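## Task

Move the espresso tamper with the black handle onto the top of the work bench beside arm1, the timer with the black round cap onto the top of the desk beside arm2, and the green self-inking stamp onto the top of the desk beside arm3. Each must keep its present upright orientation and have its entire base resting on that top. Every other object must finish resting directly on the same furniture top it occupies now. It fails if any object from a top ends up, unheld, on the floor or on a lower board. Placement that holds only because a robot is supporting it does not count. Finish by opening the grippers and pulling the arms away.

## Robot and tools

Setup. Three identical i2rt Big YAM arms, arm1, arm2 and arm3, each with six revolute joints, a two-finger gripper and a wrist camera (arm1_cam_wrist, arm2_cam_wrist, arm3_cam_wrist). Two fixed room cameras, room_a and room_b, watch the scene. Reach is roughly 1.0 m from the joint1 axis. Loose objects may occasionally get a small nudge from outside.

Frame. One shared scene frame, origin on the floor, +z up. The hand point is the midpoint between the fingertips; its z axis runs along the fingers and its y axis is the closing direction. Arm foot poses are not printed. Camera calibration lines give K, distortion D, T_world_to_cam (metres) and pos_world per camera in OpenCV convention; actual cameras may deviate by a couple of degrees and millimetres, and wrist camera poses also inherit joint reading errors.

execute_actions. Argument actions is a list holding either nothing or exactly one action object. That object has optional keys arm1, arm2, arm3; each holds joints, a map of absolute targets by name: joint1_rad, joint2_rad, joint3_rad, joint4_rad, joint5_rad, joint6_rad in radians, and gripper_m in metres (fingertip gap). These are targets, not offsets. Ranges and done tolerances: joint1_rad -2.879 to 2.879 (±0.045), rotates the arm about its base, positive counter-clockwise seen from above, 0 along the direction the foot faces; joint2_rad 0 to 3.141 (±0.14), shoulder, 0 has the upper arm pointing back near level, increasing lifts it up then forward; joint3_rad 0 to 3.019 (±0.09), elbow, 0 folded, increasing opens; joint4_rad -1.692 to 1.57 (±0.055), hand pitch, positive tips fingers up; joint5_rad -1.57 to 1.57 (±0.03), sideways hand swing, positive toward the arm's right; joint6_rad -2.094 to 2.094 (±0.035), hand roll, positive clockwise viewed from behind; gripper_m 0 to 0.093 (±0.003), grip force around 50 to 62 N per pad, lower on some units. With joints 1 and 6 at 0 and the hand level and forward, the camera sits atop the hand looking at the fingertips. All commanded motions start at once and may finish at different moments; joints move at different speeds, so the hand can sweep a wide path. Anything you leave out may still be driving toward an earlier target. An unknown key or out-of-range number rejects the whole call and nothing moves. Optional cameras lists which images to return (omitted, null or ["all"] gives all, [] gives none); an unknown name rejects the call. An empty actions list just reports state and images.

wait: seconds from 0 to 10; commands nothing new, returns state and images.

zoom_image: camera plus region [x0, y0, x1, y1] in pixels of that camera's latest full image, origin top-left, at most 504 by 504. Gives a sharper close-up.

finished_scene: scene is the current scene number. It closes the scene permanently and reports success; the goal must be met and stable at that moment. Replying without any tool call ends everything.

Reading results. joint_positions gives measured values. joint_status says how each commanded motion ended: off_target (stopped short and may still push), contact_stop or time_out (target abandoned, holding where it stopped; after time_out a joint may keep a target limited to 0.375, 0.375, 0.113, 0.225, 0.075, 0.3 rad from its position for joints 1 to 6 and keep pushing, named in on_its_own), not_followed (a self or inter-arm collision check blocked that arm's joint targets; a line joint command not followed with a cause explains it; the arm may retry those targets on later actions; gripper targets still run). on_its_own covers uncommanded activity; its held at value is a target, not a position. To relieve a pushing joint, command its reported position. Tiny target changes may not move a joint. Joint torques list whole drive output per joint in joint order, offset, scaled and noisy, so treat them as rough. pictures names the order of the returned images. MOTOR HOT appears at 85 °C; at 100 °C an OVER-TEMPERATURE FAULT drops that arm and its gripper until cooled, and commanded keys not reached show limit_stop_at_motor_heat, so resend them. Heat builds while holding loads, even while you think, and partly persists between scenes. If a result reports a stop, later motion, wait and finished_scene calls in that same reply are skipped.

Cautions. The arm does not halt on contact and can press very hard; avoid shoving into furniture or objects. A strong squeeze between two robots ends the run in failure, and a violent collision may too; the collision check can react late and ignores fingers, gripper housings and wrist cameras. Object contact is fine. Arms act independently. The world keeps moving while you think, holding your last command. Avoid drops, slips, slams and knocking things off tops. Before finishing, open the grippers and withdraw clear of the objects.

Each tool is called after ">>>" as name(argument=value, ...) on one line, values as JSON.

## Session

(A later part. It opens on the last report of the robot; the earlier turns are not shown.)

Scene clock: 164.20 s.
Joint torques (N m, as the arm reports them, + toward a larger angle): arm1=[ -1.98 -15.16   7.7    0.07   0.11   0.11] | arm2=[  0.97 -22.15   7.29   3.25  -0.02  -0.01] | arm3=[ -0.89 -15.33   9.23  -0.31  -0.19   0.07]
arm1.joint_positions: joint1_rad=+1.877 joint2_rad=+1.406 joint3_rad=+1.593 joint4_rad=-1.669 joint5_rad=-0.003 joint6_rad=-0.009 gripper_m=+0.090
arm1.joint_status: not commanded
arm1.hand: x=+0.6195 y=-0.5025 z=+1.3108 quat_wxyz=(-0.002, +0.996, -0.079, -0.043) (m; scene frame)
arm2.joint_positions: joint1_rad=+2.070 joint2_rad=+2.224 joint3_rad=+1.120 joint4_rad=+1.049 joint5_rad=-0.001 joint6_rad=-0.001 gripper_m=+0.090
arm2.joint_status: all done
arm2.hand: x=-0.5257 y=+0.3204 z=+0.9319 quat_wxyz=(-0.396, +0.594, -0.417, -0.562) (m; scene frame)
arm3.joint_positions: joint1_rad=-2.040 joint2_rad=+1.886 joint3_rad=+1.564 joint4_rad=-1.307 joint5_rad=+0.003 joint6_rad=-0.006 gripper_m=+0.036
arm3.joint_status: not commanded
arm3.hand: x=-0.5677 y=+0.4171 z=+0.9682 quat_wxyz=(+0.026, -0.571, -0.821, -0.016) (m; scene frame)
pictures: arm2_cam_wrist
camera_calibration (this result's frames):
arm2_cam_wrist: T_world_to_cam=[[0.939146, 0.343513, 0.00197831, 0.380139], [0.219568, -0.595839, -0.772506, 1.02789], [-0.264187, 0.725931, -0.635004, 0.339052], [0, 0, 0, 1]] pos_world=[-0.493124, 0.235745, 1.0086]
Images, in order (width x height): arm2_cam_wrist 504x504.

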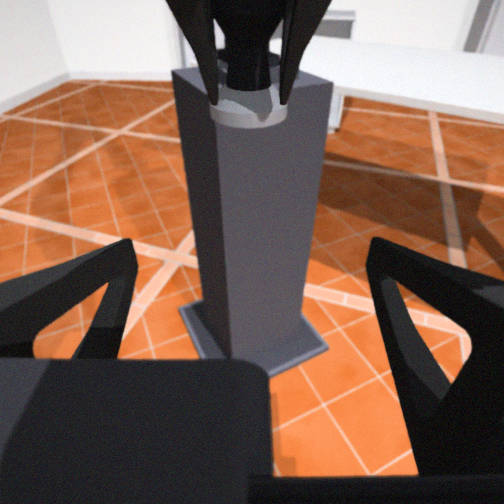

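>>> execute_actions(actions=[{"arm3":{"joints":{"joint1_rad":0.355}},"arm2":{"joints":{"joint2_rad":1.0,"joint3_rad":0.6,"joint4_rad":0.4}}}], cameras=[])

>>> execute_actions(actions=[{"arm3":{"joints":{"joint2_rad":2.085,"joint3_rad":1.42,"joint4_rad":-0.91}},"arm2":{"joints":{"joint1_rad":-1.5}}}], cameras=[])

>>> execute_actions(actions=[{"arm3":{"joints":{"gripper_m":0.09}}}], cameras=[])

>>> execute_actions(actions=[{"arm3":{"joints":{"joint2_rad":2.03,"joint3_rad":1.43,"joint4_rad":-0.96}},"arm2":{"joints":{"joint2_rad":1.9,"joint3_rad":1.3,"joint4_rad":-0.6}}}], cameras=["arm3_cam_wrist","arm2_cam_wrist","room_b"])

Scene clock: 184.10 s.
Joint torques (N m, as the arm reports them, + toward a larger angle): arm1=[ -2.02 -15.15   7.68   0.06   0.11   0.1 ] | arm2=[ 0.95 -6.63 10.24  1.71 -0.03  0.1 ] | arm3=[ -1.46 -15.25   9.3   -0.26   0.03   0.07]
arm1.joint_positions: joint1_rad=+1.877 joint2_rad=+1.406 joint3_rad=+1.593 joint4_rad=-1.669 joint5_rad=-0.003 joint6_rad=-0.009 gripper_m=+0.090
arm1.joint_status: not commanded
arm1.hand: x=+0.6195 y=-0.5025 z=+1.3108 quat_wxyz=(-0.002, +0.996, -0.079, -0.043) (m; scene frame)
arm2.joint_positions: joint1_rad=+2.070 joint2_rad=+1.004 joint3_rad=+0.598 joint4_rad=+0.406 joint5_rad=-0.001 joint6_rad=-0.001 gripper_m=+0.090
arm2.joint_status: all done
arm2.hand: x=-0.4415 y=+0.0846 z=+1.2323 quat_wxyz=(-0.407, +0.579, -0.407, -0.578) (m; scene frame)
arm3.joint_positions: joint1_rad=+0.360 joint2_rad=+1.886 joint3_rad=+1.564 joint4_rad=-1.307 joint5_rad=-0.002 joint6_rad=-0.006 gripper_m=+0.036
arm3.joint_status: all done
arm3.hand: x=-0.5451 y=+1.4457 z=+0.9705 quat_wxyz=(+0.025, +0.558, -0.829, +0.014) (m; scene frame)
pictures: none
No camera images: the call's "cameras" was empty. Leave "cameras" out to get every camera's image.

Scene clock: 186.87 s.
Joint torques (N m, as the arm reports them, + toward a larger angle): arm1=[ -2.   -15.13   7.7    0.07   0.11   0.11] | arm2=[ 0.3  -6.89 10.46  1.76 -0.02  0.06] | arm3=[ -1.58 -15.42   6.46   1.48  -0.02   0.06]
arm1.joint_positions: joint1_rad=+1.877 joint2_rad=+1.406 joint3_rad=+1.593 joint4_rad=-1.669 joint5_rad=-0.003 joint6_rad=-0.009 gripper_m=+0.090
arm1.joint_status: not commanded
arm1.hand: x=+0.6195 y=-0.5025 z=+1.3108 quat_wxyz=(-0.002, +0.996, -0.079, -0.043) (m; scene frame)
arm2.joint_positions: joint1_rad=-1.495 joint2_rad=+1.004 joint3_rad=+0.598 joint4_rad=+0.406 joint5_rad=-0.001 joint6_rad=-0.001 gripper_m=+0.090
arm2.joint_status: all done
arm2.hand: x=-0.3198 y=-0.8319 z=+1.2335 quat_wxyz=(-0.481, -0.519, -0.480, +0.519) (m; scene frame)
arm3.joint_positions: joint1_rad=+0.360 joint2_rad=+2.095 joint3_rad=+1.407 joint4_rad=-0.939 joint5_rad=-0.002 joint6_rad=-0.004 gripper_m=+0.035
arm3.joint_status: all done
arm3.hand: x=-0.5454 y=+1.4459 z=+0.8034 quat_wxyz=(+0.024, +0.558, -0.830, +0.013) (m; scene frame)
pictures: none
No camera images: the call's "cameras" was empty. Leave "cameras" out to get every camera's image.

Scene clock: 187.60 s.
Joint torques (N m, as the arm reports them, + toward a larger angle): arm1=[ -1.94 -15.17   7.7    0.07   0.11   0.11] | arm2=[-0.89 -6.6  10.53  1.71 -0.05  0.1 ] | arm3=[ -1.46 -15.45   6.58   0.79   0.06   0.05]
arm1.joint_positions: joint1_rad=+1.877 joint2_rad=+1.406 joint3_rad=+1.593 joint4_rad=-1.669 joint5_rad=-0.003 joint6_rad=-0.009 gripper_m=+0.090
arm1.joint_status: not commanded
arm1.hand: x=+0.6195 y=-0.5025 z=+1.3108 quat_wxyz=(-0.002, +0.996, -0.079, -0.043) (m; scene frame)
arm2.joint_positions: joint1_rad=-1.495 joint2_rad=+1.004 joint3_rad=+0.598 joint4_rad=+0.406 joint5_rad=-0.001 joint6_rad=-0.001 gripper_m=+0.090
arm2.joint_status: not commanded
arm2.hand: x=-0.3198 y=-0.8319 z=+1.2335 quat_wxyz=(-0.481, -0.519, -0.480, +0.519) (m; scene frame)
arm3.joint_positions: joint1_rad=+0.360 joint2_rad=+2.092 joint3_rad=+1.407 joint4_rad=-0.921 joint5_rad=-0.004 joint6_rad=-0.002 gripper_m=+0.090
arm3.joint_status: all done
arm3.hand: x=-0.5440 y=+1.4506 z=+0.8047 quat_wxyz=(+0.016, +0.557, -0.830, +0.007) (m; scene frame)
pictures: none
No camera images: the call's "cameras" was empty. Leave "cameras" out to get every camera's image.

Scene clock: 189.27 s.
Joint torques (N m, as the arm reports them, + toward a larger angle): arm1=[ -1.94 -15.22   7.71   0.06   0.11   0.11] | arm2=[  0.37 -20.34  12.08   0.67  -0.04   0.04] | arm3=[ -1.73 -16.54   7.43  -0.09   0.07   0.04]
arm1.joint_positions: joint1_rad=+1.877 joint2_rad=+1.406 joint3_rad=+1.593 joint4_rad=-1.669 joint5_rad=-0.003 joint6_rad=-0.009 gripper_m=+0.090
arm1.joint_status: not commanded
arm1.hand: x=+0.6195 y=-0.5025 z=+1.3108 quat_wxyz=(-0.002, +0.996, -0.079, -0.043) (m; scene frame)
arm2.joint_positions: joint1_rad=-1.495 joint2_rad=+1.924 joint3_rad=+1.247 joint4_rad=-0.592 joint5_rad=-0.001 joint6_rad=-0.001 gripper_m=+0.090
arm2.joint_status: all done
arm2.hand: x=-0.3285 y=-0.9465 z=+0.8865 quat_wxyz=(-0.103, -0.726, -0.671, +0.110) (m; scene frame)
arm3.joint_positions: joint1_rad=+0.360 joint2_rad=+2.055 joint3_rad=+1.407 joint4_rad=-0.950 joint5_rad=-0.004 joint6_rad=-0.002 gripper_m=+0.090
arm3.joint_status: all done
arm3.hand: x=-0.5441 y=+1.4502 z=+0.8249 quat_wxyz=(+0.012, +0.557, -0.830, +0.005) (m; scene frame)
pictures: arm2_cam_wrist, arm3_cam_wrist, room_b
camera_calibration (this result's frames):
arm2_cam_wrist: T_world_to_cam=[[-0.997168, 0.0749264, -0.00649493, -0.252571], [0.0687966, 0.94365, 0.323716, 0.630404], [0.0303838, 0.322352, -0.946132, 1.27263], [0, 0, 0, 1]] pos_world=[-0.333893, -0.98619, 0.998359]
arm3_cam_wrist: T_world_to_cam=[[0.925318, -0.378952, -0.0134924, 1.06354], [-0.29346, -0.738191, 0.607417, 0.41442], [-0.240142, -0.558095, -0.794268, 1.45675], [0, 0, 0, 1]] pos_world=[-0.512669, 1.52195, 0.919671]
Images, in order (width x height): arm2_cam_wrist 504x504, arm3_cam_wrist 504x504, room_b 504x504.

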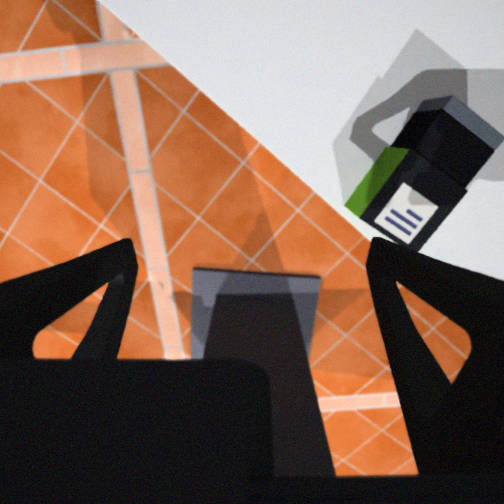

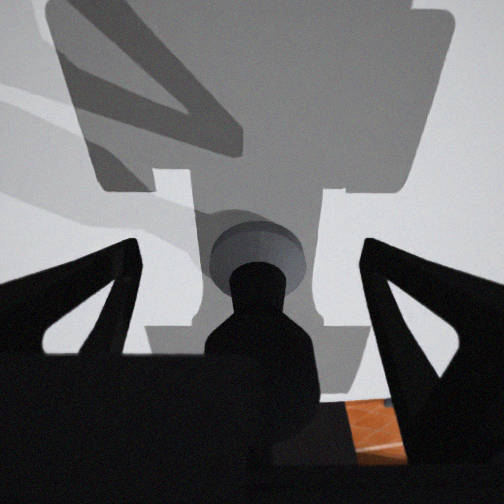

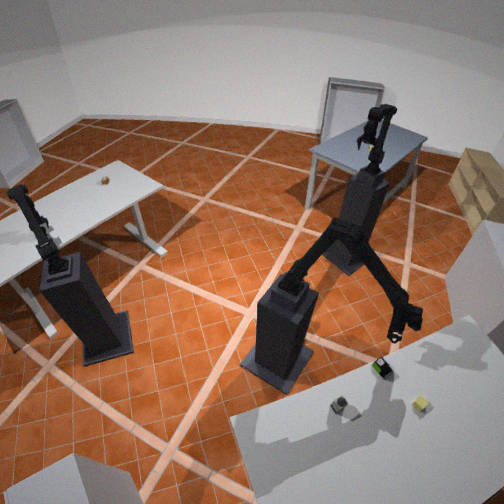

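>>> execute_actions(actions=[{"arm3":{"joints":{"joint2_rad":2.0,"joint3_rad":1.39,"joint4_rad":-0.96}},"arm2":{"joints":{"joint1_rad":-1.65,"joint2_rad":2.1,"joint3_rad":1.77,"joint4_rad":-1.24,"joint6_rad":0.6}}}], cameras=["arm3_cam_wrist","arm2_cam_wrist"])

Scene clock: 226.70 s.
Joint torques (N m, as the arm reports them, + toward a larger angle): arm1=[ -1.94 -15.17   7.7    0.06   0.11   0.1 ] | arm2=[  0.4  -23.36  12.16  -0.38  -0.01   0.24] | arm3=[ -1.8  -16.32   5.61   0.01   0.06   0.05]
arm1.joint_positions: joint1_rad=+1.877 joint2_rad=+1.406 joint3_rad=+1.593 joint4_rad=-1.669 joint5_rad=-0.003 joint6_rad=-0.009 gripper_m=+0.090
arm1.joint_status: not commanded
arm1.hand: x=+0.6195 y=-0.5025 z=+1.3108 quat_wxyz=(-0.002, +0.996, -0.079, -0.043) (m; scene frame)
arm2.joint_positions: joint1_rad=-1.660 joint2_rad=+2.115 joint3_rad=+1.727 joint4_rad=-1.231 joint5_rad=-0.001 joint6_rad=+0.584 gripper_m=+0.090
arm2.joint_status: all done
arm2.hand: x=-0.4315 y=-0.9605 z=+0.9275 quat_wxyz=(+0.018, -0.932, -0.363, -0.014) (m; scene frame)
arm3.joint_positions: joint1_rad=+0.360 joint2_rad=+2.029 joint3_rad=+1.394 joint4_rad=-0.952 joint5_rad=-0.004 joint6_rad=-0.002 gripper_m=+0.090
arm3.joint_status: all done
arm3.hand: x=-0.5449 y=+1.4483 z=+0.8350 quat_wxyz=(+0.007, +0.557, -0.830, +0.001) (m; scene frame)
pictures: arm2_cam_wrist, arm3_cam_wrist
camera_calibration (this result's frames):
arm2_cam_wrist: T_world_to_cam=[[-0.677049, 0.735706, 0.0184686, 0.395633], [0.583347, 0.5212, 0.622942, 0.176147], [0.448677, 0.432536, -0.78205, 1.45319], [0, 0, 0, 1]] pos_world=[-0.486902, -1.01143, 1.01943]
arm3_cam_wrist: T_world_to_cam=[[0.925369, -0.378828, -0.0134595, 1.06348], [-0.296288, -0.744981, 0.597676, 0.423074], [-0.236444, -0.549083, -0.801625, 1.45867], [0, 0, 0, 1]] pos_world=[-0.513862, 1.51899, 0.930757]
Images, in order (width x height): arm2_cam_wrist 504x504, arm3_cam_wrist 504x504.

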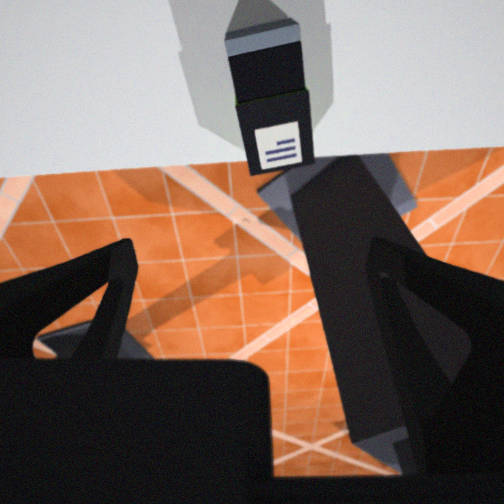

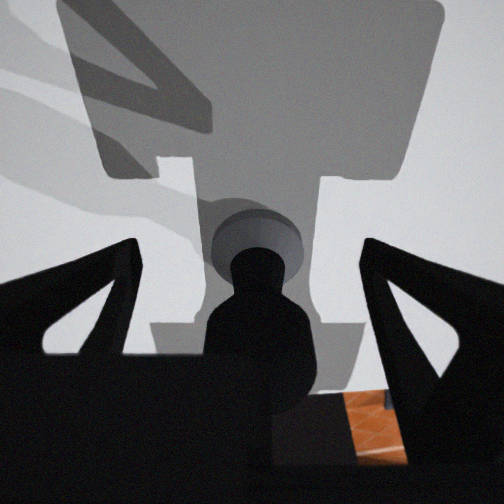

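>>> execute_actions(actions=[{"arm3":{"joints":{"gripper_m":0}},"arm2":{"joints":{"joint2_rad":2.3,"joint3_rad":1.73,"joint4_rad":-0.97}}}], cameras=["arm3_cam_wrist","arm2_cam_wrist"])

Scene clock: 236.60 s.
Joint torques (N m, as the arm reports them, + toward a larger angle): arm1=[ -1.92 -15.16   7.69   0.06   0.11   0.1 ] | arm2=[  0.87 -25.69   9.22   0.73   0.02   0.25] | arm3=[ -1.75 -16.46   5.67   0.    -0.02   0.03]
arm1.joint_positions: joint1_rad=+1.877 joint2_rad=+1.406 joint3_rad=+1.593 joint4_rad=-1.669 joint5_rad=-0.003 joint6_rad=-0.009 gripper_m=+0.090
arm1.joint_status: not commanded
arm1.hand: x=+0.6195 y=-0.5025 z=+1.3108 quat_wxyz=(-0.002, +0.996, -0.079, -0.043) (m; scene frame)
arm2.joint_positions: joint1_rad=-1.660 joint2_rad=+2.331 joint3_rad=+1.711 joint4_rad=-0.981 joint5_rad=-0.001 joint6_rad=+0.585 gripper_m=+0.090
arm2.joint_status: all done
arm2.hand: x=-0.4357 y=-0.9778 z=+0.7886 quat_wxyz=(+0.011, -0.932, -0.362, -0.009) (m; scene frame)
arm3.joint_positions: joint1_rad=+0.360 joint2_rad=+2.028 joint3_rad=+1.394 joint4_rad=-0.952 joint5_rad=-0.001 joint6_rad=-0.002 gripper_m=+0.000
arm3.joint_status: all done
arm3.hand: x=-0.5443 y=+1.4482 z=+0.8354 quat_wxyz=(+0.006, +0.557, -0.831, +0.002) (m; scene frame)
pictures: arm2_cam_wrist, arm3_cam_wrist
camera_calibration (this result's frames):
arm2_cam_wrist: T_world_to_cam=[[-0.676413, 0.736472, 0.00861549, 0.416933], [0.586448, 0.531473, 0.61124, 0.294719], [0.445583, 0.418503, -0.791398, 1.34623], [0, 0, 0, 1]] pos_world=[-0.490678, -1.0271, 0.881672]
arm3_cam_wrist: T_world_to_cam=[[0.92512, -0.37951, -0.0111645, 1.06181], [-0.298274, -0.74466, 0.597088, 0.42187], [-0.234915, -0.549048, -0.802098, 1.46025], [0, 0, 0, 1]] pos_world=[-0.513434, 1.51886, 0.931223]
Images, in order (width x height): arm2_cam_wrist 504x504, arm3_cam_wrist 504x504.

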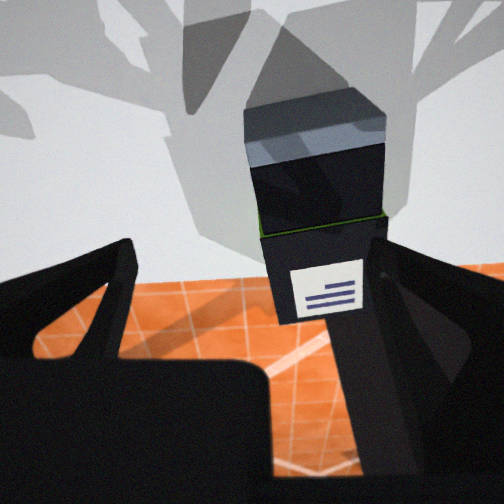

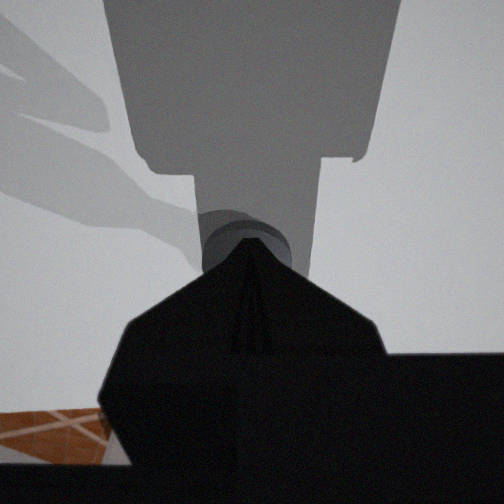

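>>> execute_actions(actions=[{"arm3":{"joints":{"gripper_m":0.09}},"arm2":{"joints":{"gripper_m":0}}}], cameras=["arm3_cam_wrist","arm2_cam_wrist"])

Scene clock: 244.93 s.
Joint torques (N m, as the arm reports them, + toward a larger angle): arm1=[ -1.94 -15.21   7.71   0.06   0.12   0.1 ] | arm2=[  0.29 -26.31   9.19   0.64   0.     0.25] | arm3=[ -1.63 -16.45   5.68  -0.01  -0.03   0.04]
arm1.joint_positions: joint1_rad=+1.877 joint2_rad=+1.406 joint3_rad=+1.593 joint4_rad=-1.669 joint5_rad=-0.003 joint6_rad=-0.009 gripper_m=+0.090
arm1.joint_status: not commanded
arm1.hand: x=+0.6195 y=-0.5025 z=+1.3108 quat_wxyz=(-0.002, +0.996, -0.079, -0.043) (m; scene frame)
arm2.joint_positions: joint1_rad=-1.660 joint2_rad=+2.331 joint3_rad=+1.711 joint4_rad=-0.981 joint5_rad=-0.001 joint6_rad=+0.585 gripper_m=+0.000
arm2.joint_status: all done
arm2.hand: x=-0.4357 y=-0.9778 z=+0.7886 quat_wxyz=(+0.011, -0.932, -0.362, -0.009) (m; scene frame)
arm3.joint_positions: joint1_rad=+0.360 joint2_rad=+2.028 joint3_rad=+1.394 joint4_rad=-0.952 joint5_rad=-0.001 joint6_rad=-0.002 gripper_m=+0.090
arm3.joint_status: all done
arm3.hand: x=-0.5443 y=+1.4482 z=+0.8354 quat_wxyz=(+0.006, +0.557, -0.831, +0.002) (m; scene frame)
pictures: arm2_cam_wrist, arm3_cam_wrist
camera_calibration (this result's frames):
arm2_cam_wrist: T_world_to_cam=[[-0.676132, 0.73673, 0.00862502, 0.4173], [0.586657, 0.531247, 0.611236, 0.294593], [0.445734, 0.418336, -0.791401, 1.34614], [0, 0, 0, 1]] pos_world=[-0.490695, -1.02708, 0.881672]
arm3_cam_wrist: T_world_to_cam=[[0.92512, -0.37951, -0.0111645, 1.06181], [-0.298274, -0.74466, 0.597088, 0.42187], [-0.234915, -0.549048, -0.802098, 1.46025], [0, 0, 0, 1]] pos_world=[-0.513434, 1.51886, 0.931223]
Images, in order (width x height): arm2_cam_wrist 504x504, arm3_cam_wrist 504x504.

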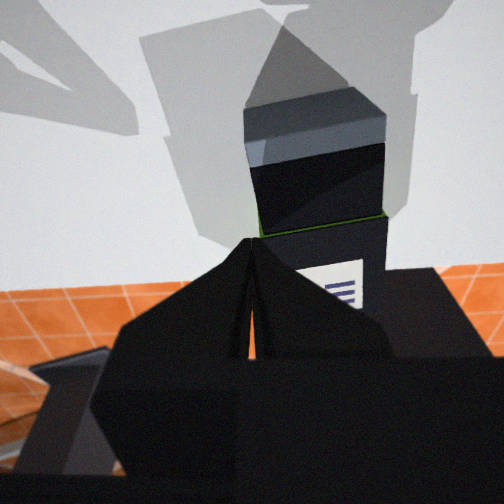

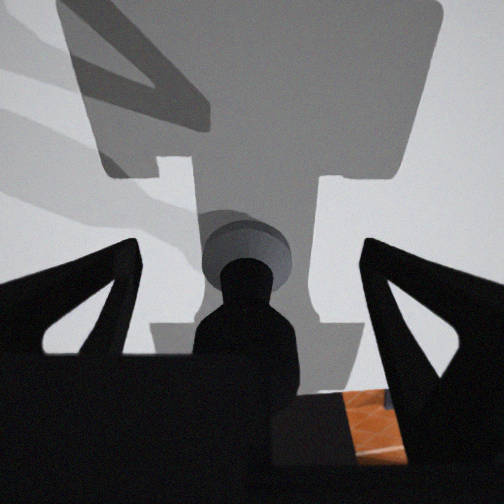

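>>> execute_actions(actions=[{"arm3":{"joints":{"joint1_rad":0.37,"joint2_rad":1.93,"joint3_rad":1.24,"joint4_rad":-0.9}},"arm2":{"joints":{"gripper_m":0.09,"joint2_rad":2.15,"joint3_rad":1.75,"joint4_rad":-1.18}}}], cameras=["arm3_cam_wrist"])

>>> execute_actions(actions=[{"arm2":{"joints":{"joint1_rad":-1.72}}}], cameras=[])

>>> execute_actions(actions=[{"arm2":{"joints":{"joint2_rad":2.29,"joint3_rad":1.73,"joint4_rad":-0.98}}}], cameras=["arm2_cam_wrist"])

Scene clock: 262.20 s.
Joint torques (N m, as the arm reports them, + toward a larger angle): arm1=[ -1.96 -15.19   7.69   0.08   0.11   0.1 ] | arm2=[  0.85 -21.59  11.54  -0.28  -0.02   0.22] | arm3=[ -0.61 -14.38   5.48   0.77  -0.02   0.03]
arm1.joint_positions: joint1_rad=+1.877 joint2_rad=+1.406 joint3_rad=+1.593 joint4_rad=-1.669 joint5_rad=-0.003 joint6_rad=-0.009 gripper_m=+0.090
arm1.joint_status: not commanded
arm1.hand: x=+0.6195 y=-0.5025 z=+1.3108 quat_wxyz=(-0.002, +0.996, -0.079, -0.043) (m; scene frame)
arm2.joint_positions: joint1_rad=-1.660 joint2_rad=+2.149 joint3_rad=+1.713 joint4_rad=-1.171 joint5_rad=-0.001 joint6_rad=+0.586 gripper_m=+0.090
arm2.joint_status: all done
arm2.hand: x=-0.4328 y=-0.9657 z=+0.9018 quat_wxyz=(+0.014, -0.932, -0.362, -0.011) (m; scene frame)
arm3.joint_positions: joint1_rad=+0.360 joint2_rad=+1.947 joint3_rad=+1.240 joint4_rad=-0.911 joint5_rad=-0.001 joint6_rad=-0.002 gripper_m=+0.090
arm3.joint_status: all done
arm3.hand: x=-0.5639 y=+1.4008 z=+0.8311 quat_wxyz=(+0.020, +0.557, -0.830, +0.011) (m; scene frame)
pictures: arm3_cam_wrist
camera_calibration (this result's frames):
arm3_cam_wrist: T_world_to_cam=[[0.92501, -0.379777, -0.0112399, 1.06227], [-0.290481, -0.725964, 0.623376, 0.339658], [-0.244904, -0.573364, -0.781842, 1.43775], [0, 0, 0, 1]] pos_world=[-0.531837, 1.47436, 0.924295]
Images, in order (width x height): arm3_cam_wrist 504x504.

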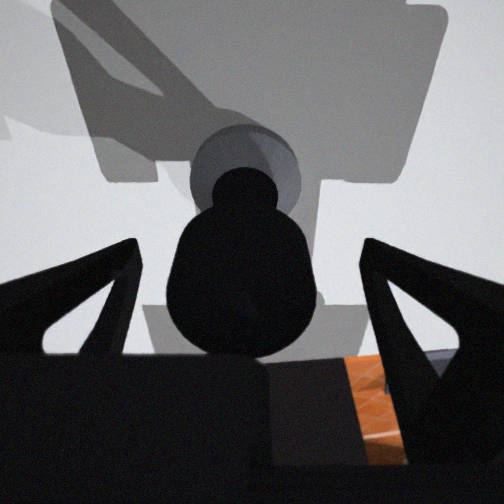

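Scene clock: 263.03 s.
Joint torques (N m, as the arm reports them, + toward a larger angle): arm1=[ -1.95 -15.11   7.69   0.06   0.11   0.11] | arm2=[ -0.03 -22.29  11.42  -0.34   0.02   0.2 ] | arm3=[ -0.59 -14.16   5.61   0.74  -0.04   0.03]
arm1.joint_positions: joint1_rad=+1.877 joint2_rad=+1.406 joint3_rad=+1.593 joint4_rad=-1.669 joint5_rad=-0.003 joint6_rad=-0.009 gripper_m=+0.090
arm1.joint_status: not commanded
arm1.hand: x=+0.6195 y=-0.5025 z=+1.3108 quat_wxyz=(-0.002, +0.996, -0.079, -0.043) (m; scene frame)
arm2.joint_positions: joint1_rad=-1.723 joint2_rad=+2.149 joint3_rad=+1.713 joint4_rad=-1.171 joint5_rad=-0.001 joint6_rad=+0.586 gripper_m=+0.090
arm2.joint_status: all done
arm2.hand: x=-0.4710 y=-0.9548 z=+0.9017 quat_wxyz=(+0.013, -0.943, -0.332, -0.011) (m; scene frame)
arm3.joint_positions: joint1_rad=+0.360 joint2_rad=+1.947 joint3_rad=+1.240 joint4_rad=-0.911 joint5_rad=-0.001 joint6_rad=-0.002 gripper_m=+0.090
arm3.joint_status: not commanded
arm3.hand: x=-0.5639 y=+1.4008 z=+0.8311 quat_wxyz=(+0.020, +0.557, -0.830, +0.011) (m; scene frame)
pictures: none
No camera images: the call's "cameras" was empty. Leave "cameras" out to get every camera's image.

Scene clock: 264.17 s.
Joint torques (N m, as the arm reports them, + toward a larger angle): arm1=[ -1.99 -15.18   7.69   0.04   0.11   0.11] | arm2=[  0.46 -25.14   9.13   0.68   0.02   0.21] | arm3=[ -0.49 -14.14   5.6    0.7   -0.03   0.03]
arm1.joint_positions: joint1_rad=+1.877 joint2_rad=+1.406 joint3_rad=+1.593 joint4_rad=-1.669 joint5_rad=-0.003 joint6_rad=-0.009 gripper_m=+0.090
arm1.joint_status: not commanded
arm1.hand: x=+0.6195 y=-0.5025 z=+1.3108 quat_wxyz=(-0.002, +0.996, -0.079, -0.043) (m; scene frame)
arm2.joint_positions: joint1_rad=-1.723 joint2_rad=+2.313 joint3_rad=+1.713 joint4_rad=-0.990 joint5_rad=-0.001 joint6_rad=+0.586 gripper_m=+0.090
arm2.joint_status: all done
arm2.hand: x=-0.4755 y=-0.9693 z=+0.7999 quat_wxyz=(+0.007, -0.943, -0.332, -0.006) (m; scene frame)
arm3.joint_positions: joint1_rad=+0.360 joint2_rad=+1.947 joint3_rad=+1.240 joint4_rad=-0.911 joint5_rad=-0.001 joint6_rad=-0.002 gripper_m=+0.090
arm3.joint_status: not commanded
arm3.hand: x=-0.5639 y=+1.4008 z=+0.8311 quat_wxyz=(+0.020, +0.557, -0.830, +0.011) (m; scene frame)
pictures: arm2_cam_wrist
camera_calibration (this result's frames):
arm2_cam_wrist: T_world_to_cam=[[-0.627534, 0.778583, 0.0031549, 0.452133], [0.621267, 0.498288, 0.604762, 0.296244], [0.469285, 0.381469, -0.7964, 1.34872], [0, 0, 0, 1]] pos_world=[-0.533252, -1.01413, 0.89354]
Images, in order (width x height): arm2_cam_wrist 504x504.

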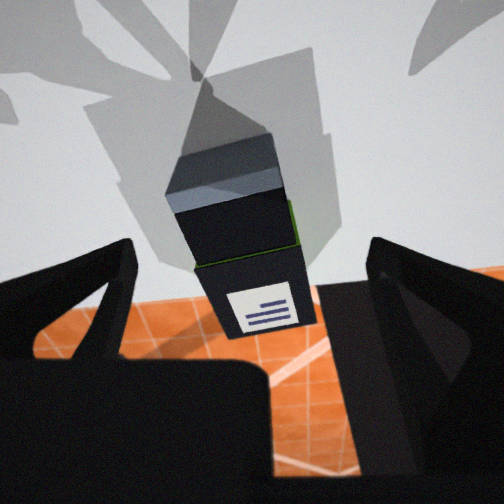

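Close both.

>>> execute_actions(actions=[{"arm3":{"joints":{"gripper_m":0}},"arm2":{"joints":{"joint2_rad":2.32,"gripper_m":0}}}], cameras=["arm3_cam_wrist","arm2_cam_wrist"])

Scene clock: 269.67 s.
Joint torques (N m, as the arm reports them, + toward a larger angle): arm1=[ -1.91 -15.17   7.7    0.06   0.11   0.11] | arm2=[ -0.01 -23.25   9.18   0.7    0.01   0.26] | arm3=[ -0.68 -14.31   5.56   0.63  -0.1    0.04]
arm1.joint_positions: joint1_rad=+1.877 joint2_rad=+1.406 joint3_rad=+1.593 joint4_rad=-1.669 joint5_rad=-0.003 joint6_rad=-0.009 gripper_m=+0.090
arm1.joint_status: not commanded
arm1.hand: x=+0.6195 y=-0.5025 z=+1.3108 quat_wxyz=(-0.002, +0.996, -0.079, -0.043) (m; scene frame)
arm2.joint_positions: joint1_rad=-1.723 joint2_rad=+2.313 joint3_rad=+1.713 joint4_rad=-0.990 joint5_rad=-0.001 joint6_rad=+0.586 gripper_m=+0.000
arm2.joint_status: all done
arm2.hand: x=-0.4755 y=-0.9693 z=+0.7999 quat_wxyz=(+0.007, -0.943, -0.332, -0.006) (m; scene frame)
arm3.joint_positions: joint1_rad=+0.362 joint2_rad=+1.947 joint3_rad=+1.240 joint4_rad=-0.910 joint5_rad=+0.000 joint6_rad=-0.002 gripper_m=+0.044
arm3.joint_status: gripper_m off_target (ended at +0.044, target +0.000)
arm3.hand: x=-0.5642 y=+1.4014 z=+0.8311 quat_wxyz=(+0.019, +0.557, -0.830, +0.011) (m; scene frame)
pictures: arm2_cam_wrist, arm3_cam_wrist
camera_calibration (this result's frames):
arm2_cam_wrist: T_world_to_cam=[[-0.627534, 0.778583, 0.0031549, 0.452133], [0.621267, 0.498288, 0.604762, 0.296244], [0.469285, 0.381469, -0.7964, 1.34872], [0, 0, 0, 1]] pos_world=[-0.533252, -1.01413, 0.89354]
arm3_cam_wrist: T_world_to_cam=[[0.925625, -0.378307, -0.0100905, 1.06017], [-0.290451, -0.727249, 0.62189, 0.343095], [-0.242604, -0.572706, -0.78304, 1.43939], [0, 0, 0, 1]] pos_world=[-0.532468, 1.47493, 0.92443]
Images, in order (width x height): arm2_cam_wrist 504x504, arm3_cam_wrist 504x504.

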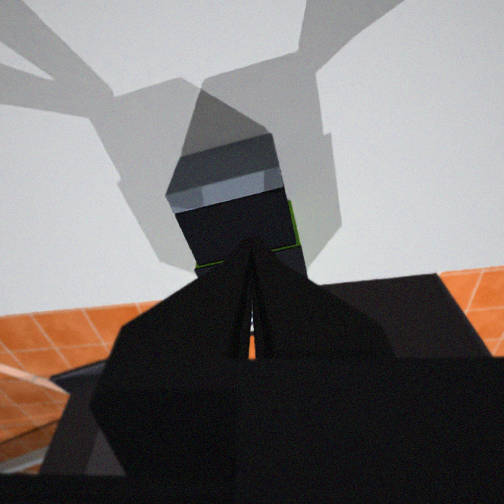

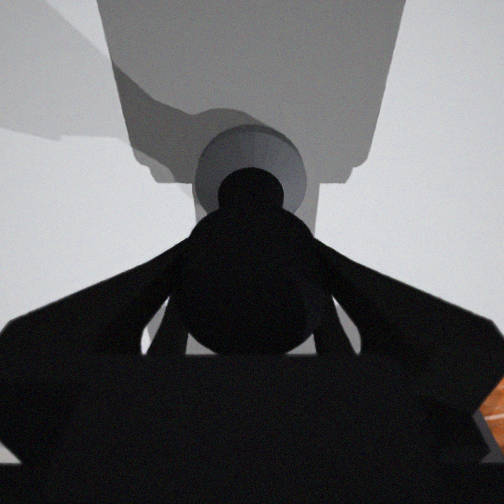

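>>> execute_actions(actions=[{"arm2":{"joints":{"gripper_m":0.09}},"arm3":{"joints":{"joint2_rad":1.88,"joint3_rad":1.6,"joint4_rad":-1.31}}}], cameras=[])

>>> execute_actions(actions=[{"arm2":{"joints":{"joint2_rad":2.38,"joint3_rad":1.76,"joint4_rad":-0.94}},"arm3":{"joints":{"joint1_rad":-2.035}}}], cameras=["arm2_cam_wrist"])

Scene clock: 280.67 s.
Joint torques (N m, as the arm reports them, + toward a larger angle): arm1=[ -1.97 -15.18   7.7    0.07   0.12   0.11] | arm2=[  0.43 -22.48   9.14   0.54   0.     0.21] | arm3=[ -0.59 -15.94  10.09  -0.22  -0.07   0.05]
arm1.joint_positions: joint1_rad=+1.877 joint2_rad=+1.406 joint3_rad=+1.593 joint4_rad=-1.669 joint5_rad=-0.003 joint6_rad=-0.009 gripper_m=+0.090
arm1.joint_status: not commanded
arm1.hand: x=+0.6195 y=-0.5025 z=+1.3108 quat_wxyz=(-0.002, +0.996, -0.079, -0.043) (m; scene frame)
arm2.joint_positions: joint1_rad=-1.723 joint2_rad=+2.313 joint3_rad=+1.713 joint4_rad=-0.990 joint5_rad=-0.001 joint6_rad=+0.586 gripper_m=+0.090
arm2.joint_status: all done
arm2.hand: x=-0.4755 y=-0.9693 z=+0.7999 quat_wxyz=(+0.007, -0.943, -0.332, -0.006) (m; scene frame)
arm3.joint_positions: joint1_rad=+0.362 joint2_rad=+1.904 joint3_rad=+1.550 joint4_rad=-1.300 joint5_rad=+0.000 joint6_rad=-0.002 gripper_m=+0.044
arm3.joint_status: all done
arm3.hand: x=-0.5471 y=+1.4421 z=+0.9558 quat_wxyz=(+0.035, +0.557, -0.829, +0.022) (m; scene frame)
pictures: none
No camera images: the call's "cameras" was empty. Leave "cameras" out to get every camera's image.

Scene clock: 283.13 s.
Joint torques (N m, as the arm reports them, + toward a larger angle): arm1=[ -2.01 -15.15   7.71   0.07   0.11   0.11] | arm2=[ -0.01 -23.36  10.85   0.7    0.05   0.21] | arm3=[ -0.76 -15.73  10.08  -0.24  -0.22   0.03]
arm1.joint_positions: joint1_rad=+1.877 joint2_rad=+1.406 joint3_rad=+1.593 joint4_rad=-1.669 joint5_rad=-0.003 joint6_rad=-0.009 gripper_m=+0.090
arm1.joint_status: not commanded
arm1.hand: x=+0.6195 y=-0.5025 z=+1.3108 quat_wxyz=(-0.002, +0.996, -0.079, -0.043) (m; scene frame)
arm2.joint_positions: joint1_rad=-1.723 joint2_rad=+2.380 joint3_rad=+1.717 joint4_rad=-0.950 joint5_rad=-0.001 joint6_rad=+0.586 gripper_m=+0.090
arm2.joint_status: all done
arm2.hand: x=-0.4740 y=-0.9650 z=+0.7601 quat_wxyz=(+0.016, -0.943, -0.332, -0.013) (m; scene frame)
arm3.joint_positions: joint1_rad=-2.040 joint2_rad=+1.904 joint3_rad=+1.550 joint4_rad=-1.300 joint5_rad=+0.003 joint6_rad=-0.002 gripper_m=+0.044
arm3.joint_status: all done
arm3.hand: x=-0.5692 y=+0.4210 z=+0.9536 quat_wxyz=(+0.036, -0.572, -0.819, -0.023) (m; scene frame)
pictures: arm2_cam_wrist
camera_calibration (this result's frames):
arm2_cam_wrist: T_world_to_cam=[[-0.627319, 0.778615, 0.0151705, 0.440792], [0.61742, 0.485385, 0.619027, 0.292178], [0.47462, 0.397694, -0.785223, 1.32438], [0, 0, 0, 1]] pos_world=[-0.532457, -1.01172, 0.85238]
Images, in order (width x height): arm2_cam_wrist 504x504.

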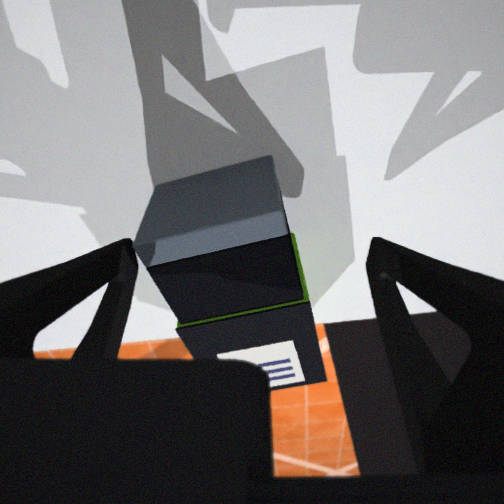

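>>> execute_actions(actions=[{"arm2":{"joints":{"gripper_m":0}}}], cameras=["arm2_cam_wrist"])

>>> execute_actions(actions=[{"arm2":{"joints":{"joint2_rad":2.1,"joint3_rad":1.77,"joint4_rad":-1.24}}}], cameras=["arm2_cam_wrist","room_b"])

Scene clock: 289.10 s.
Joint torques (N m, as the arm reports them, + toward a larger angle): arm1=[ -1.96 -15.13   7.71   0.07   0.11   0.1 ] | arm2=[ -0.22 -23.57  10.72   0.68   0.02   0.21] | arm3=[ -0.87 -16.04  10.02  -0.22  -0.21   0.03]
arm1.joint_positions: joint1_rad=+1.877 joint2_rad=+1.406 joint3_rad=+1.593 joint4_rad=-1.669 joint5_rad=-0.003 joint6_rad=-0.009 gripper_m=+0.090
arm1.joint_status: not commanded
arm1.hand: x=+0.6195 y=-0.5025 z=+1.3108 quat_wxyz=(-0.002, +0.996, -0.079, -0.043) (m; scene frame)
arm2.joint_positions: joint1_rad=-1.723 joint2_rad=+2.380 joint3_rad=+1.717 joint4_rad=-0.950 joint5_rad=-0.001 joint6_rad=+0.587 gripper_m=+0.049
arm2.joint_status: gripper_m off_target (ended at +0.049, target +0.000)
arm2.hand: x=-0.4740 y=-0.9650 z=+0.7601 quat_wxyz=(+0.016, -0.943, -0.332, -0.013) (m; scene frame)
arm3.joint_positions: joint1_rad=-2.040 joint2_rad=+1.904 joint3_rad=+1.550 joint4_rad=-1.300 joint5_rad=+0.003 joint6_rad=-0.002 gripper_m=+0.044
arm3.joint_status: not commanded
arm3.hand: x=-0.5692 y=+0.4210 z=+0.9536 quat_wxyz=(+0.036, -0.572, -0.819, -0.023) (m; scene frame)
pictures: arm2_cam_wrist
camera_calibration (this result's frames):
arm2_cam_wrist: T_world_to_cam=[[-0.627022, 0.778854, 0.0151839, 0.441153], [0.617614, 0.485146, 0.619021, 0.292044], [0.47476, 0.397517, -0.785228, 1.32428], [0, 0, 0, 1]] pos_world=[-0.532473, -1.0117, 0.852381]
Images, in order (width x height): arm2_cam_wrist 504x504.

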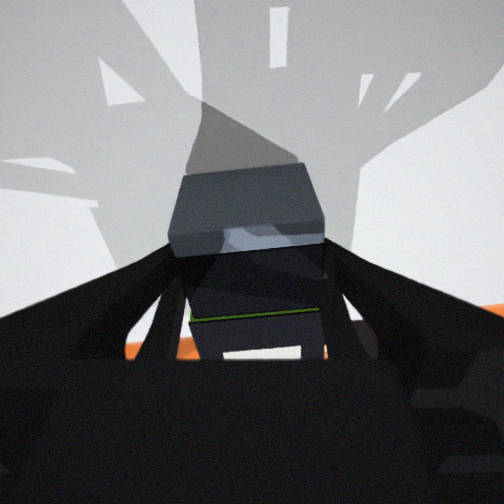

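Scene clock: 290.40 s.
Joint torques (N m, as the arm reports them, + toward a larger angle): arm1=[ -2.   -15.13   7.68   0.07   0.11   0.11] | arm2=[  0.33 -21.82  10.87  -0.21   0.     0.22] | arm3=[ -0.9  -15.96  10.05  -0.26  -0.23   0.04]
arm1.joint_positions: joint1_rad=+1.877 joint2_rad=+1.406 joint3_rad=+1.593 joint4_rad=-1.669 joint5_rad=-0.003 joint6_rad=-0.009 gripper_m=+0.090
arm1.joint_status: not commanded
arm1.hand: x=+0.6195 y=-0.5025 z=+1.3108 quat_wxyz=(-0.002, +0.996, -0.079, -0.043) (m; scene frame)
arm2.joint_positions: joint1_rad=-1.723 joint2_rad=+2.093 joint3_rad=+1.744 joint4_rad=-1.231 joint5_rad=-0.001 joint6_rad=+0.587 gripper_m=+0.049
arm2.joint_status: all done
arm2.hand: x=-0.4720 y=-0.9578 z=+0.9466 quat_wxyz=(+0.003, -0.943, -0.332, -0.003) (m; scene frame)
arm3.joint_positions: joint1_rad=-2.040 joint2_rad=+1.904 joint3_rad=+1.550 joint4_rad=-1.300 joint5_rad=+0.003 joint6_rad=-0.002 gripper_m=+0.044
arm3.joint_status: not commanded
arm3.hand: x=-0.5692 y=+0.4210 z=+0.9536 quat_wxyz=(+0.036, -0.572, -0.819, -0.023) (m; scene frame)
pictures: arm2_cam_wrist, room_b
camera_calibration (this result's frames):
arm2_cam_wrist: T_world_to_cam=[[-0.626929, 0.779071, -0.0029469, 0.451375], [0.623675, 0.504139, 0.597389, 0.213313], [0.466894, 0.372682, -0.801946, 1.45521], [0, 0, 0, 1]] pos_world=[-0.529486, -1.00152, 1.0409]
Images, in order (width x height): arm2_cam_wrist 504x504, room_b 504x504.

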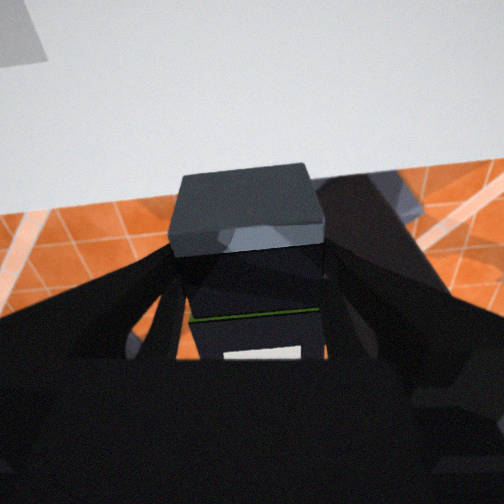

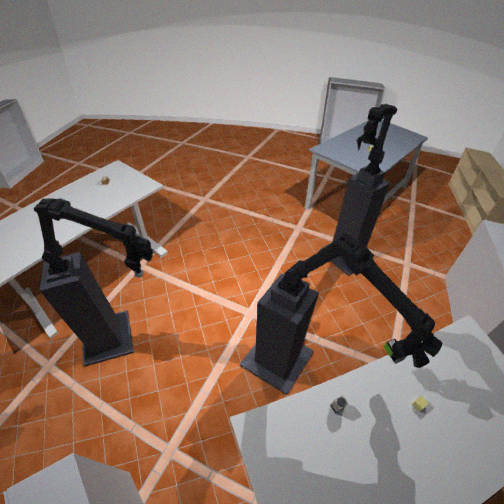

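>>> execute_actions(actions=[{"arm2":{"joints":{"joint1_rad":-1.6,"joint2_rad":2.3,"joint3_rad":2.0,"joint4_rad":-1.26,"joint6_rad":-2.07}}}], cameras=["arm2_cam_wrist","room_b"])

Scene clock: 306.93 s.
Joint torques (N m, as the arm reports them, + toward a larger angle): arm1=[ -2.01 -15.14   7.72   0.05   0.11   0.11] | arm2=[ -0.28 -25.83  13.38  -0.2   -0.11  -0.11] | arm3=[ -0.67 -15.9   10.03  -0.21  -0.22   0.03]
arm1.joint_positions: joint1_rad=+1.877 joint2_rad=+1.406 joint3_rad=+1.593 joint4_rad=-1.669 joint5_rad=-0.003 joint6_rad=-0.009 gripper_m=+0.090
arm1.joint_status: not commanded
arm1.hand: x=+0.6195 y=-0.5025 z=+1.3108 quat_wxyz=(-0.002, +0.996, -0.079, -0.043) (m; scene frame)
arm2.joint_positions: joint1_rad=-1.591 joint2_rad=+2.317 joint3_rad=+1.939 joint4_rad=-1.255 joint5_rad=-0.001 joint6_rad=-2.054 gripper_m=+0.048
arm2.joint_status: all done
arm2.hand: x=-0.3988 y=-1.0191 z=+0.8743 quat_wxyz=(-0.011, +0.153, -0.988, -0.029) (m; scene frame)
arm3.joint_positions: joint1_rad=-2.040 joint2_rad=+1.904 joint3_rad=+1.550 joint4_rad=-1.300 joint5_rad=+0.003 joint6_rad=-0.002 gripper_m=+0.044
arm3.joint_status: not commanded
arm3.hand: x=-0.5692 y=+0.4210 z=+0.9536 quat_wxyz=(+0.036, -0.572, -0.819, -0.023) (m; scene frame)
pictures: arm2_cam_wrist, room_b
camera_calibration (this result's frames):
arm2_cam_wrist: T_world_to_cam=[[0.304873, -0.950562, -0.0590285, -0.797262], [-0.774388, -0.283495, 0.565645, -1.09068], [-0.554415, -0.126739, -0.822533, 0.487621], [0, 0, 0, 1]] pos_world=[-0.331203, -1.00525, 0.970962]
Images, in order (width x height): arm2_cam_wrist 504x504, room_b 504x504.

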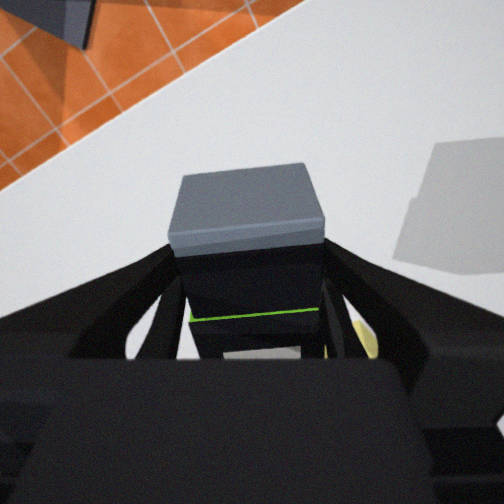

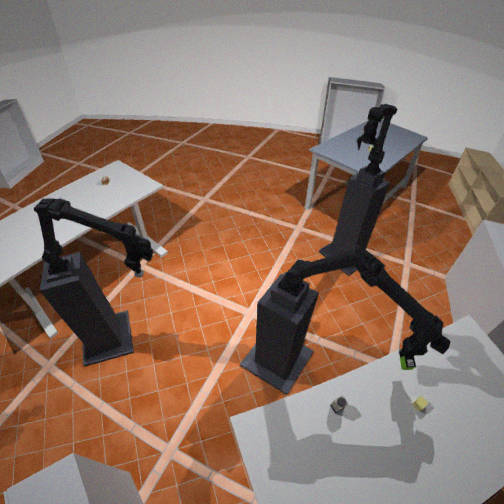

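>>> execute_actions(actions=[{"arm2":{"joints":{"joint1_rad":-1.55,"joint2_rad":2.49,"joint4_rad":-1.07}}}], cameras=["room_b"])

>>> execute_actions(actions=[{"arm2":{"joints":{"gripper_m":0.09}}}], cameras=[])

>>> execute_actions(actions=[{"arm2":{"joints":{"joint2_rad":2.3,"joint4_rad":-1.26}}}], cameras=[])

>>> execute_actions(actions=[{"arm2":{"joints":{"joint6_rad":0.0}}}], cameras=["arm2_cam_wrist","room_b"])

Scene clock: 320.83 s.
Joint torques (N m, as the arm reports them, + toward a larger angle): arm1=[ -1.93 -15.19   7.71   0.07   0.11   0.11] | arm2=[  1.15 -26.46  10.27   0.53  -0.08  -0.06] | arm3=[ -0.85 -15.86  10.06  -0.2   -0.21   0.05]
arm1.joint_positions: joint1_rad=+1.877 joint2_rad=+1.406 joint3_rad=+1.593 joint4_rad=-1.669 joint5_rad=-0.003 joint6_rad=-0.009 gripper_m=+0.090
arm1.joint_status: not commanded
arm1.hand: x=+0.6195 y=-0.5025 z=+1.3108 quat_wxyz=(-0.002, +0.996, -0.079, -0.043) (m; scene frame)
arm2.joint_positions: joint1_rad=-1.552 joint2_rad=+2.502 joint3_rad=+1.968 joint4_rad=-1.078 joint5_rad=-0.002 joint6_rad=-2.058 gripper_m=+0.048
arm2.joint_status: all done
arm2.hand: x=-0.3750 y=-1.0397 z=+0.7602 quat_wxyz=(-0.008, +0.174, -0.984, -0.019) (m; scene frame)
arm3.joint_positions: joint1_rad=-2.040 joint2_rad=+1.904 joint3_rad=+1.550 joint4_rad=-1.300 joint5_rad=+0.003 joint6_rad=-0.002 gripper_m=+0.044
arm3.joint_status: not commanded
arm3.hand: x=-0.5692 y=+0.4210 z=+0.9536 quat_wxyz=(+0.036, -0.572, -0.819, -0.023) (m; scene frame)
pictures: room_b
Images, in order (width x height): room_b 504x504.

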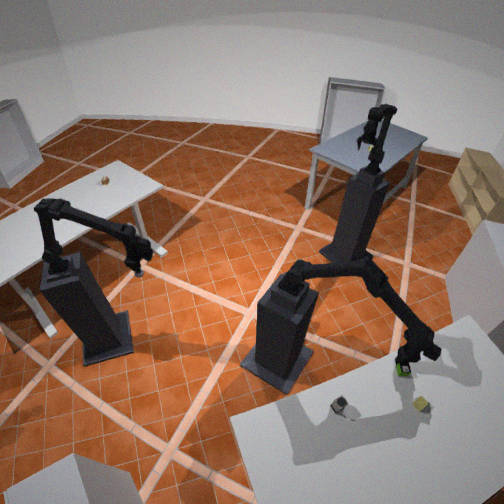

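Scene clock: 321.53 s.
Joint torques (N m, as the arm reports them, + toward a larger angle): arm1=[ -1.98 -15.09   7.69   0.08   0.11   0.1 ] | arm2=[ -0.33 -26.08  10.66   0.46  -0.1   -0.06] | arm3=[ -0.85 -16.    10.04  -0.25  -0.22   0.03]
arm1.joint_positions: joint1_rad=+1.877 joint2_rad=+1.406 joint3_rad=+1.593 joint4_rad=-1.669 joint5_rad=-0.003 joint6_rad=-0.009 gripper_m=+0.090
arm1.joint_status: not commanded
arm1.hand: x=+0.6195 y=-0.5025 z=+1.3108 quat_wxyz=(-0.002, +0.996, -0.079, -0.043) (m; scene frame)
arm2.joint_positions: joint1_rad=-1.552 joint2_rad=+2.502 joint3_rad=+1.968 joint4_rad=-1.078 joint5_rad=-0.002 joint6_rad=-2.058 gripper_m=+0.090
arm2.joint_status: all done
arm2.hand: x=-0.3750 y=-1.0397 z=+0.7602 quat_wxyz=(-0.008, +0.174, -0.984, -0.019) (m; scene frame)
arm3.joint_positions: joint1_rad=-2.040 joint2_rad=+1.904 joint3_rad=+1.550 joint4_rad=-1.300 joint5_rad=+0.003 joint6_rad=-0.002 gripper_m=+0.044
arm3.joint_status: not commanded
arm3.hand: x=-0.5692 y=+0.4210 z=+0.9536 quat_wxyz=(+0.036, -0.572, -0.819, -0.023) (m; scene frame)
pictures: none
No camera images: the call's "cameras" was empty. Leave "cameras" out to get every camera's image.

Scene clock: 322.63 s.
Joint torques (N m, as the arm reports them, + toward a larger angle): arm1=[ -2.   -15.21   7.7    0.07   0.11   0.11] | arm2=[  0.51 -22.96  11.45  -0.39  -0.06  -0.05] | arm3=[ -0.89 -15.94  10.07  -0.22  -0.21   0.03]
arm1.joint_positions: joint1_rad=+1.877 joint2_rad=+1.406 joint3_rad=+1.593 joint4_rad=-1.669 joint5_rad=-0.003 joint6_rad=-0.009 gripper_m=+0.090
arm1.joint_status: not commanded
arm1.hand: x=+0.6195 y=-0.5025 z=+1.3108 quat_wxyz=(-0.002, +0.996, -0.079, -0.043) (m; scene frame)
arm2.joint_positions: joint1_rad=-1.552 joint2_rad=+2.292 joint3_rad=+1.968 joint4_rad=-1.251 joint5_rad=-0.002 joint6_rad=-2.058 gripper_m=+0.090
arm2.joint_status: all done
arm2.hand: x=-0.3750 y=-1.0385 z=+0.9004 quat_wxyz=(-0.002, +0.174, -0.985, -0.001) (m; scene frame)
arm3.joint_positions: joint1_rad=-2.040 joint2_rad=+1.904 joint3_rad=+1.550 joint4_rad=-1.300 joint5_rad=+0.003 joint6_rad=-0.002 gripper_m=+0.044
arm3.joint_status: not commanded
arm3.hand: x=-0.5692 y=+0.4210 z=+0.9536 quat_wxyz=(+0.036, -0.572, -0.819, -0.023) (m; scene frame)
pictures: none
No camera images: the call's "cameras" was empty. Leave "cameras" out to get every camera's image.

Scene clock: 325.00 s.
Joint torques (N m, as the arm reports them, + toward a larger angle): arm1=[ -2.   -15.16   7.71   0.07   0.11   0.11] | arm2=[  0.61 -23.81  11.32  -0.3    0.03   0.22] | arm3=[ -0.97 -15.88  10.1   -0.21  -0.23   0.03]
arm1.joint_positions: joint1_rad=+1.877 joint2_rad=+1.406 joint3_rad=+1.593 joint4_rad=-1.669 joint5_rad=-0.003 joint6_rad=-0.009 gripper_m=+0.090
arm1.joint_status: not commanded
arm1.hand: x=+0.6195 y=-0.5025 z=+1.3108 quat_wxyz=(-0.002, +0.996, -0.079, -0.043) (m; scene frame)
arm2.joint_positions: joint1_rad=-1.552 joint2_rad=+2.292 joint3_rad=+1.968 joint4_rad=-1.251 joint5_rad=-0.002 joint6_rad=-0.015 gripper_m=+0.090
arm2.joint_status: all done
arm2.hand: x=-0.3750 y=-1.0385 z=+0.9004 quat_wxyz=(+0.000, -0.749, -0.663, -0.003) (m; scene frame)
arm3.joint_positions: joint1_rad=-2.040 joint2_rad=+1.904 joint3_rad=+1.550 joint4_rad=-1.300 joint5_rad=+0.003 joint6_rad=-0.002 gripper_m=+0.044
arm3.joint_status: not commanded
arm3.hand: x=-0.5692 y=+0.4210 z=+0.9536 quat_wxyz=(+0.036, -0.572, -0.819, -0.023) (m; scene frame)
pictures: arm2_cam_wrist, room_b
camera_calibration (this result's frames):
arm2_cam_wrist: T_world_to_cam=[[-0.992776, 0.119644, -0.00899176, -0.241618], [0.090922, 0.799113, 0.594266, 0.330462], [0.0782855, 0.589155, -0.804218, 1.48407], [0, 0, 0, 1]] pos_world=[-0.3861, -1.10952, 0.994963]
Images, in order (width x height): arm2_cam_wrist 504x504, room_b 504x504.

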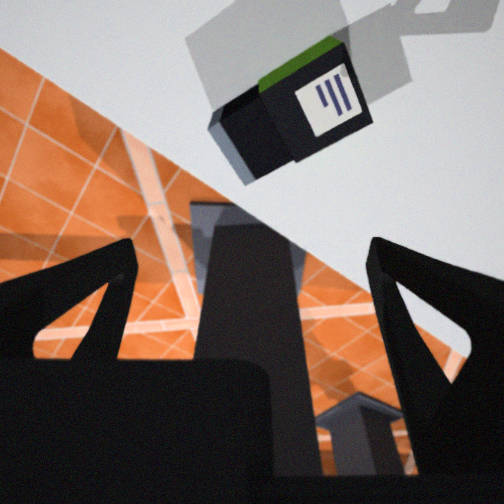

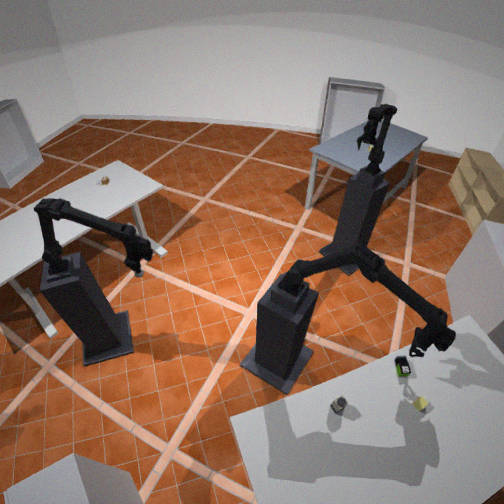

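>>> execute_actions(actions=[{"arm2":{"joints":{"joint1_rad":-1.59,"joint6_rad":1.05,"joint3_rad":2.03,"joint4_rad":-1.3}}}], cameras=[])

>>> execute_actions(actions=[{"arm2":{"joints":{"joint2_rad":2.5,"joint4_rad":-1.1}}}], cameras=["arm2_cam_wrist"])

Scene clock: 335.03 s.
Joint torques (N m, as the arm reports them, + toward a larger angle): arm1=[ -2.05 -15.08   7.69   0.05   0.11   0.11] | arm2=[  0.34 -23.47  13.87  -0.48   0.13   0.3 ] | arm3=[ -0.9  -15.69  10.1   -0.23  -0.22   0.04]
arm1.joint_positions: joint1_rad=+1.877 joint2_rad=+1.406 joint3_rad=+1.593 joint4_rad=-1.669 joint5_rad=-0.003 joint6_rad=-0.009 gripper_m=+0.090
arm1.joint_status: not commanded
arm1.hand: x=+0.6195 y=-0.5025 z=+1.3108 quat_wxyz=(-0.002, +0.996, -0.079, -0.043) (m; scene frame)
arm2.joint_positions: joint1_rad=-1.585 joint2_rad=+2.292 joint3_rad=+1.968 joint4_rad=-1.291 joint5_rad=-0.002 joint6_rad=+1.035 gripper_m=+0.090
arm2.joint_status: all done
arm2.hand: x=-0.3958 y=-1.0255 z=+0.9006 quat_wxyz=(+0.020, -0.983, -0.182, -0.009) (m; scene frame)
arm3.joint_positions: joint1_rad=-2.040 joint2_rad=+1.904 joint3_rad=+1.550 joint4_rad=-1.300 joint5_rad=+0.003 joint6_rad=-0.002 gripper_m=+0.044
arm3.joint_status: not commanded
arm3.hand: x=-0.5692 y=+0.4210 z=+0.9536 quat_wxyz=(+0.036, -0.572, -0.819, -0.023) (m; scene frame)
pictures: none
No camera images: the call's "cameras" was empty. Leave "cameras" out to get every camera's image.

Scene clock: 336.17 s.
Joint torques (N m, as the arm reports them, + toward a larger angle): arm1=[ -2.02 -15.11   7.69   0.06   0.11   0.11] | arm2=[  0.27 -28.97  10.48   0.63   0.06   0.22] | arm3=[ -0.98 -15.97  10.12  -0.2   -0.23   0.05]
arm1.joint_positions: joint1_rad=+1.877 joint2_rad=+1.406 joint3_rad=+1.593 joint4_rad=-1.669 joint5_rad=-0.003 joint6_rad=-0.009 gripper_m=+0.090
arm1.joint_status: not commanded
arm1.hand: x=+0.6195 y=-0.5025 z=+1.3108 quat_wxyz=(-0.002, +0.996, -0.079, -0.043) (m; scene frame)
arm2.joint_positions: joint1_rad=-1.585 joint2_rad=+2.535 joint3_rad=+1.998 joint4_rad=-1.110 joint5_rad=-0.002 joint6_rad=+1.036 gripper_m=+0.090
arm2.joint_status: all done
arm2.hand: x=-0.3968 y=-1.0326 z=+0.7479 quat_wxyz=(+0.035, -0.983, -0.182, -0.015) (m; scene frame)
arm3.joint_positions: joint1_rad=-2.040 joint2_rad=+1.904 joint3_rad=+1.550 joint4_rad=-1.300 joint5_rad=+0.003 joint6_rad=-0.002 gripper_m=+0.044
arm3.joint_status: not commanded
arm3.hand: x=-0.5692 y=+0.4210 z=+0.9536 quat_wxyz=(+0.036, -0.572, -0.819, -0.023) (m; scene frame)
pictures: arm2_cam_wrist
camera_calibration (this result's frames):
arm2_cam_wrist: T_world_to_cam=[[-0.358938, 0.931606, 0.0572193, 0.775027], [0.741931, 0.247588, 0.623088, 0.0856792], [0.566306, 0.266103, -0.780056, 1.20162], [0, 0, 0, 1]] pos_world=[-0.465868, -1.06299, 0.839602]
Images, in order (width x height): arm2_cam_wrist 504x504.

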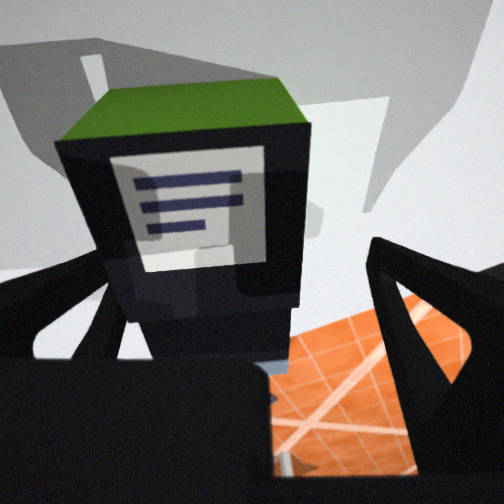

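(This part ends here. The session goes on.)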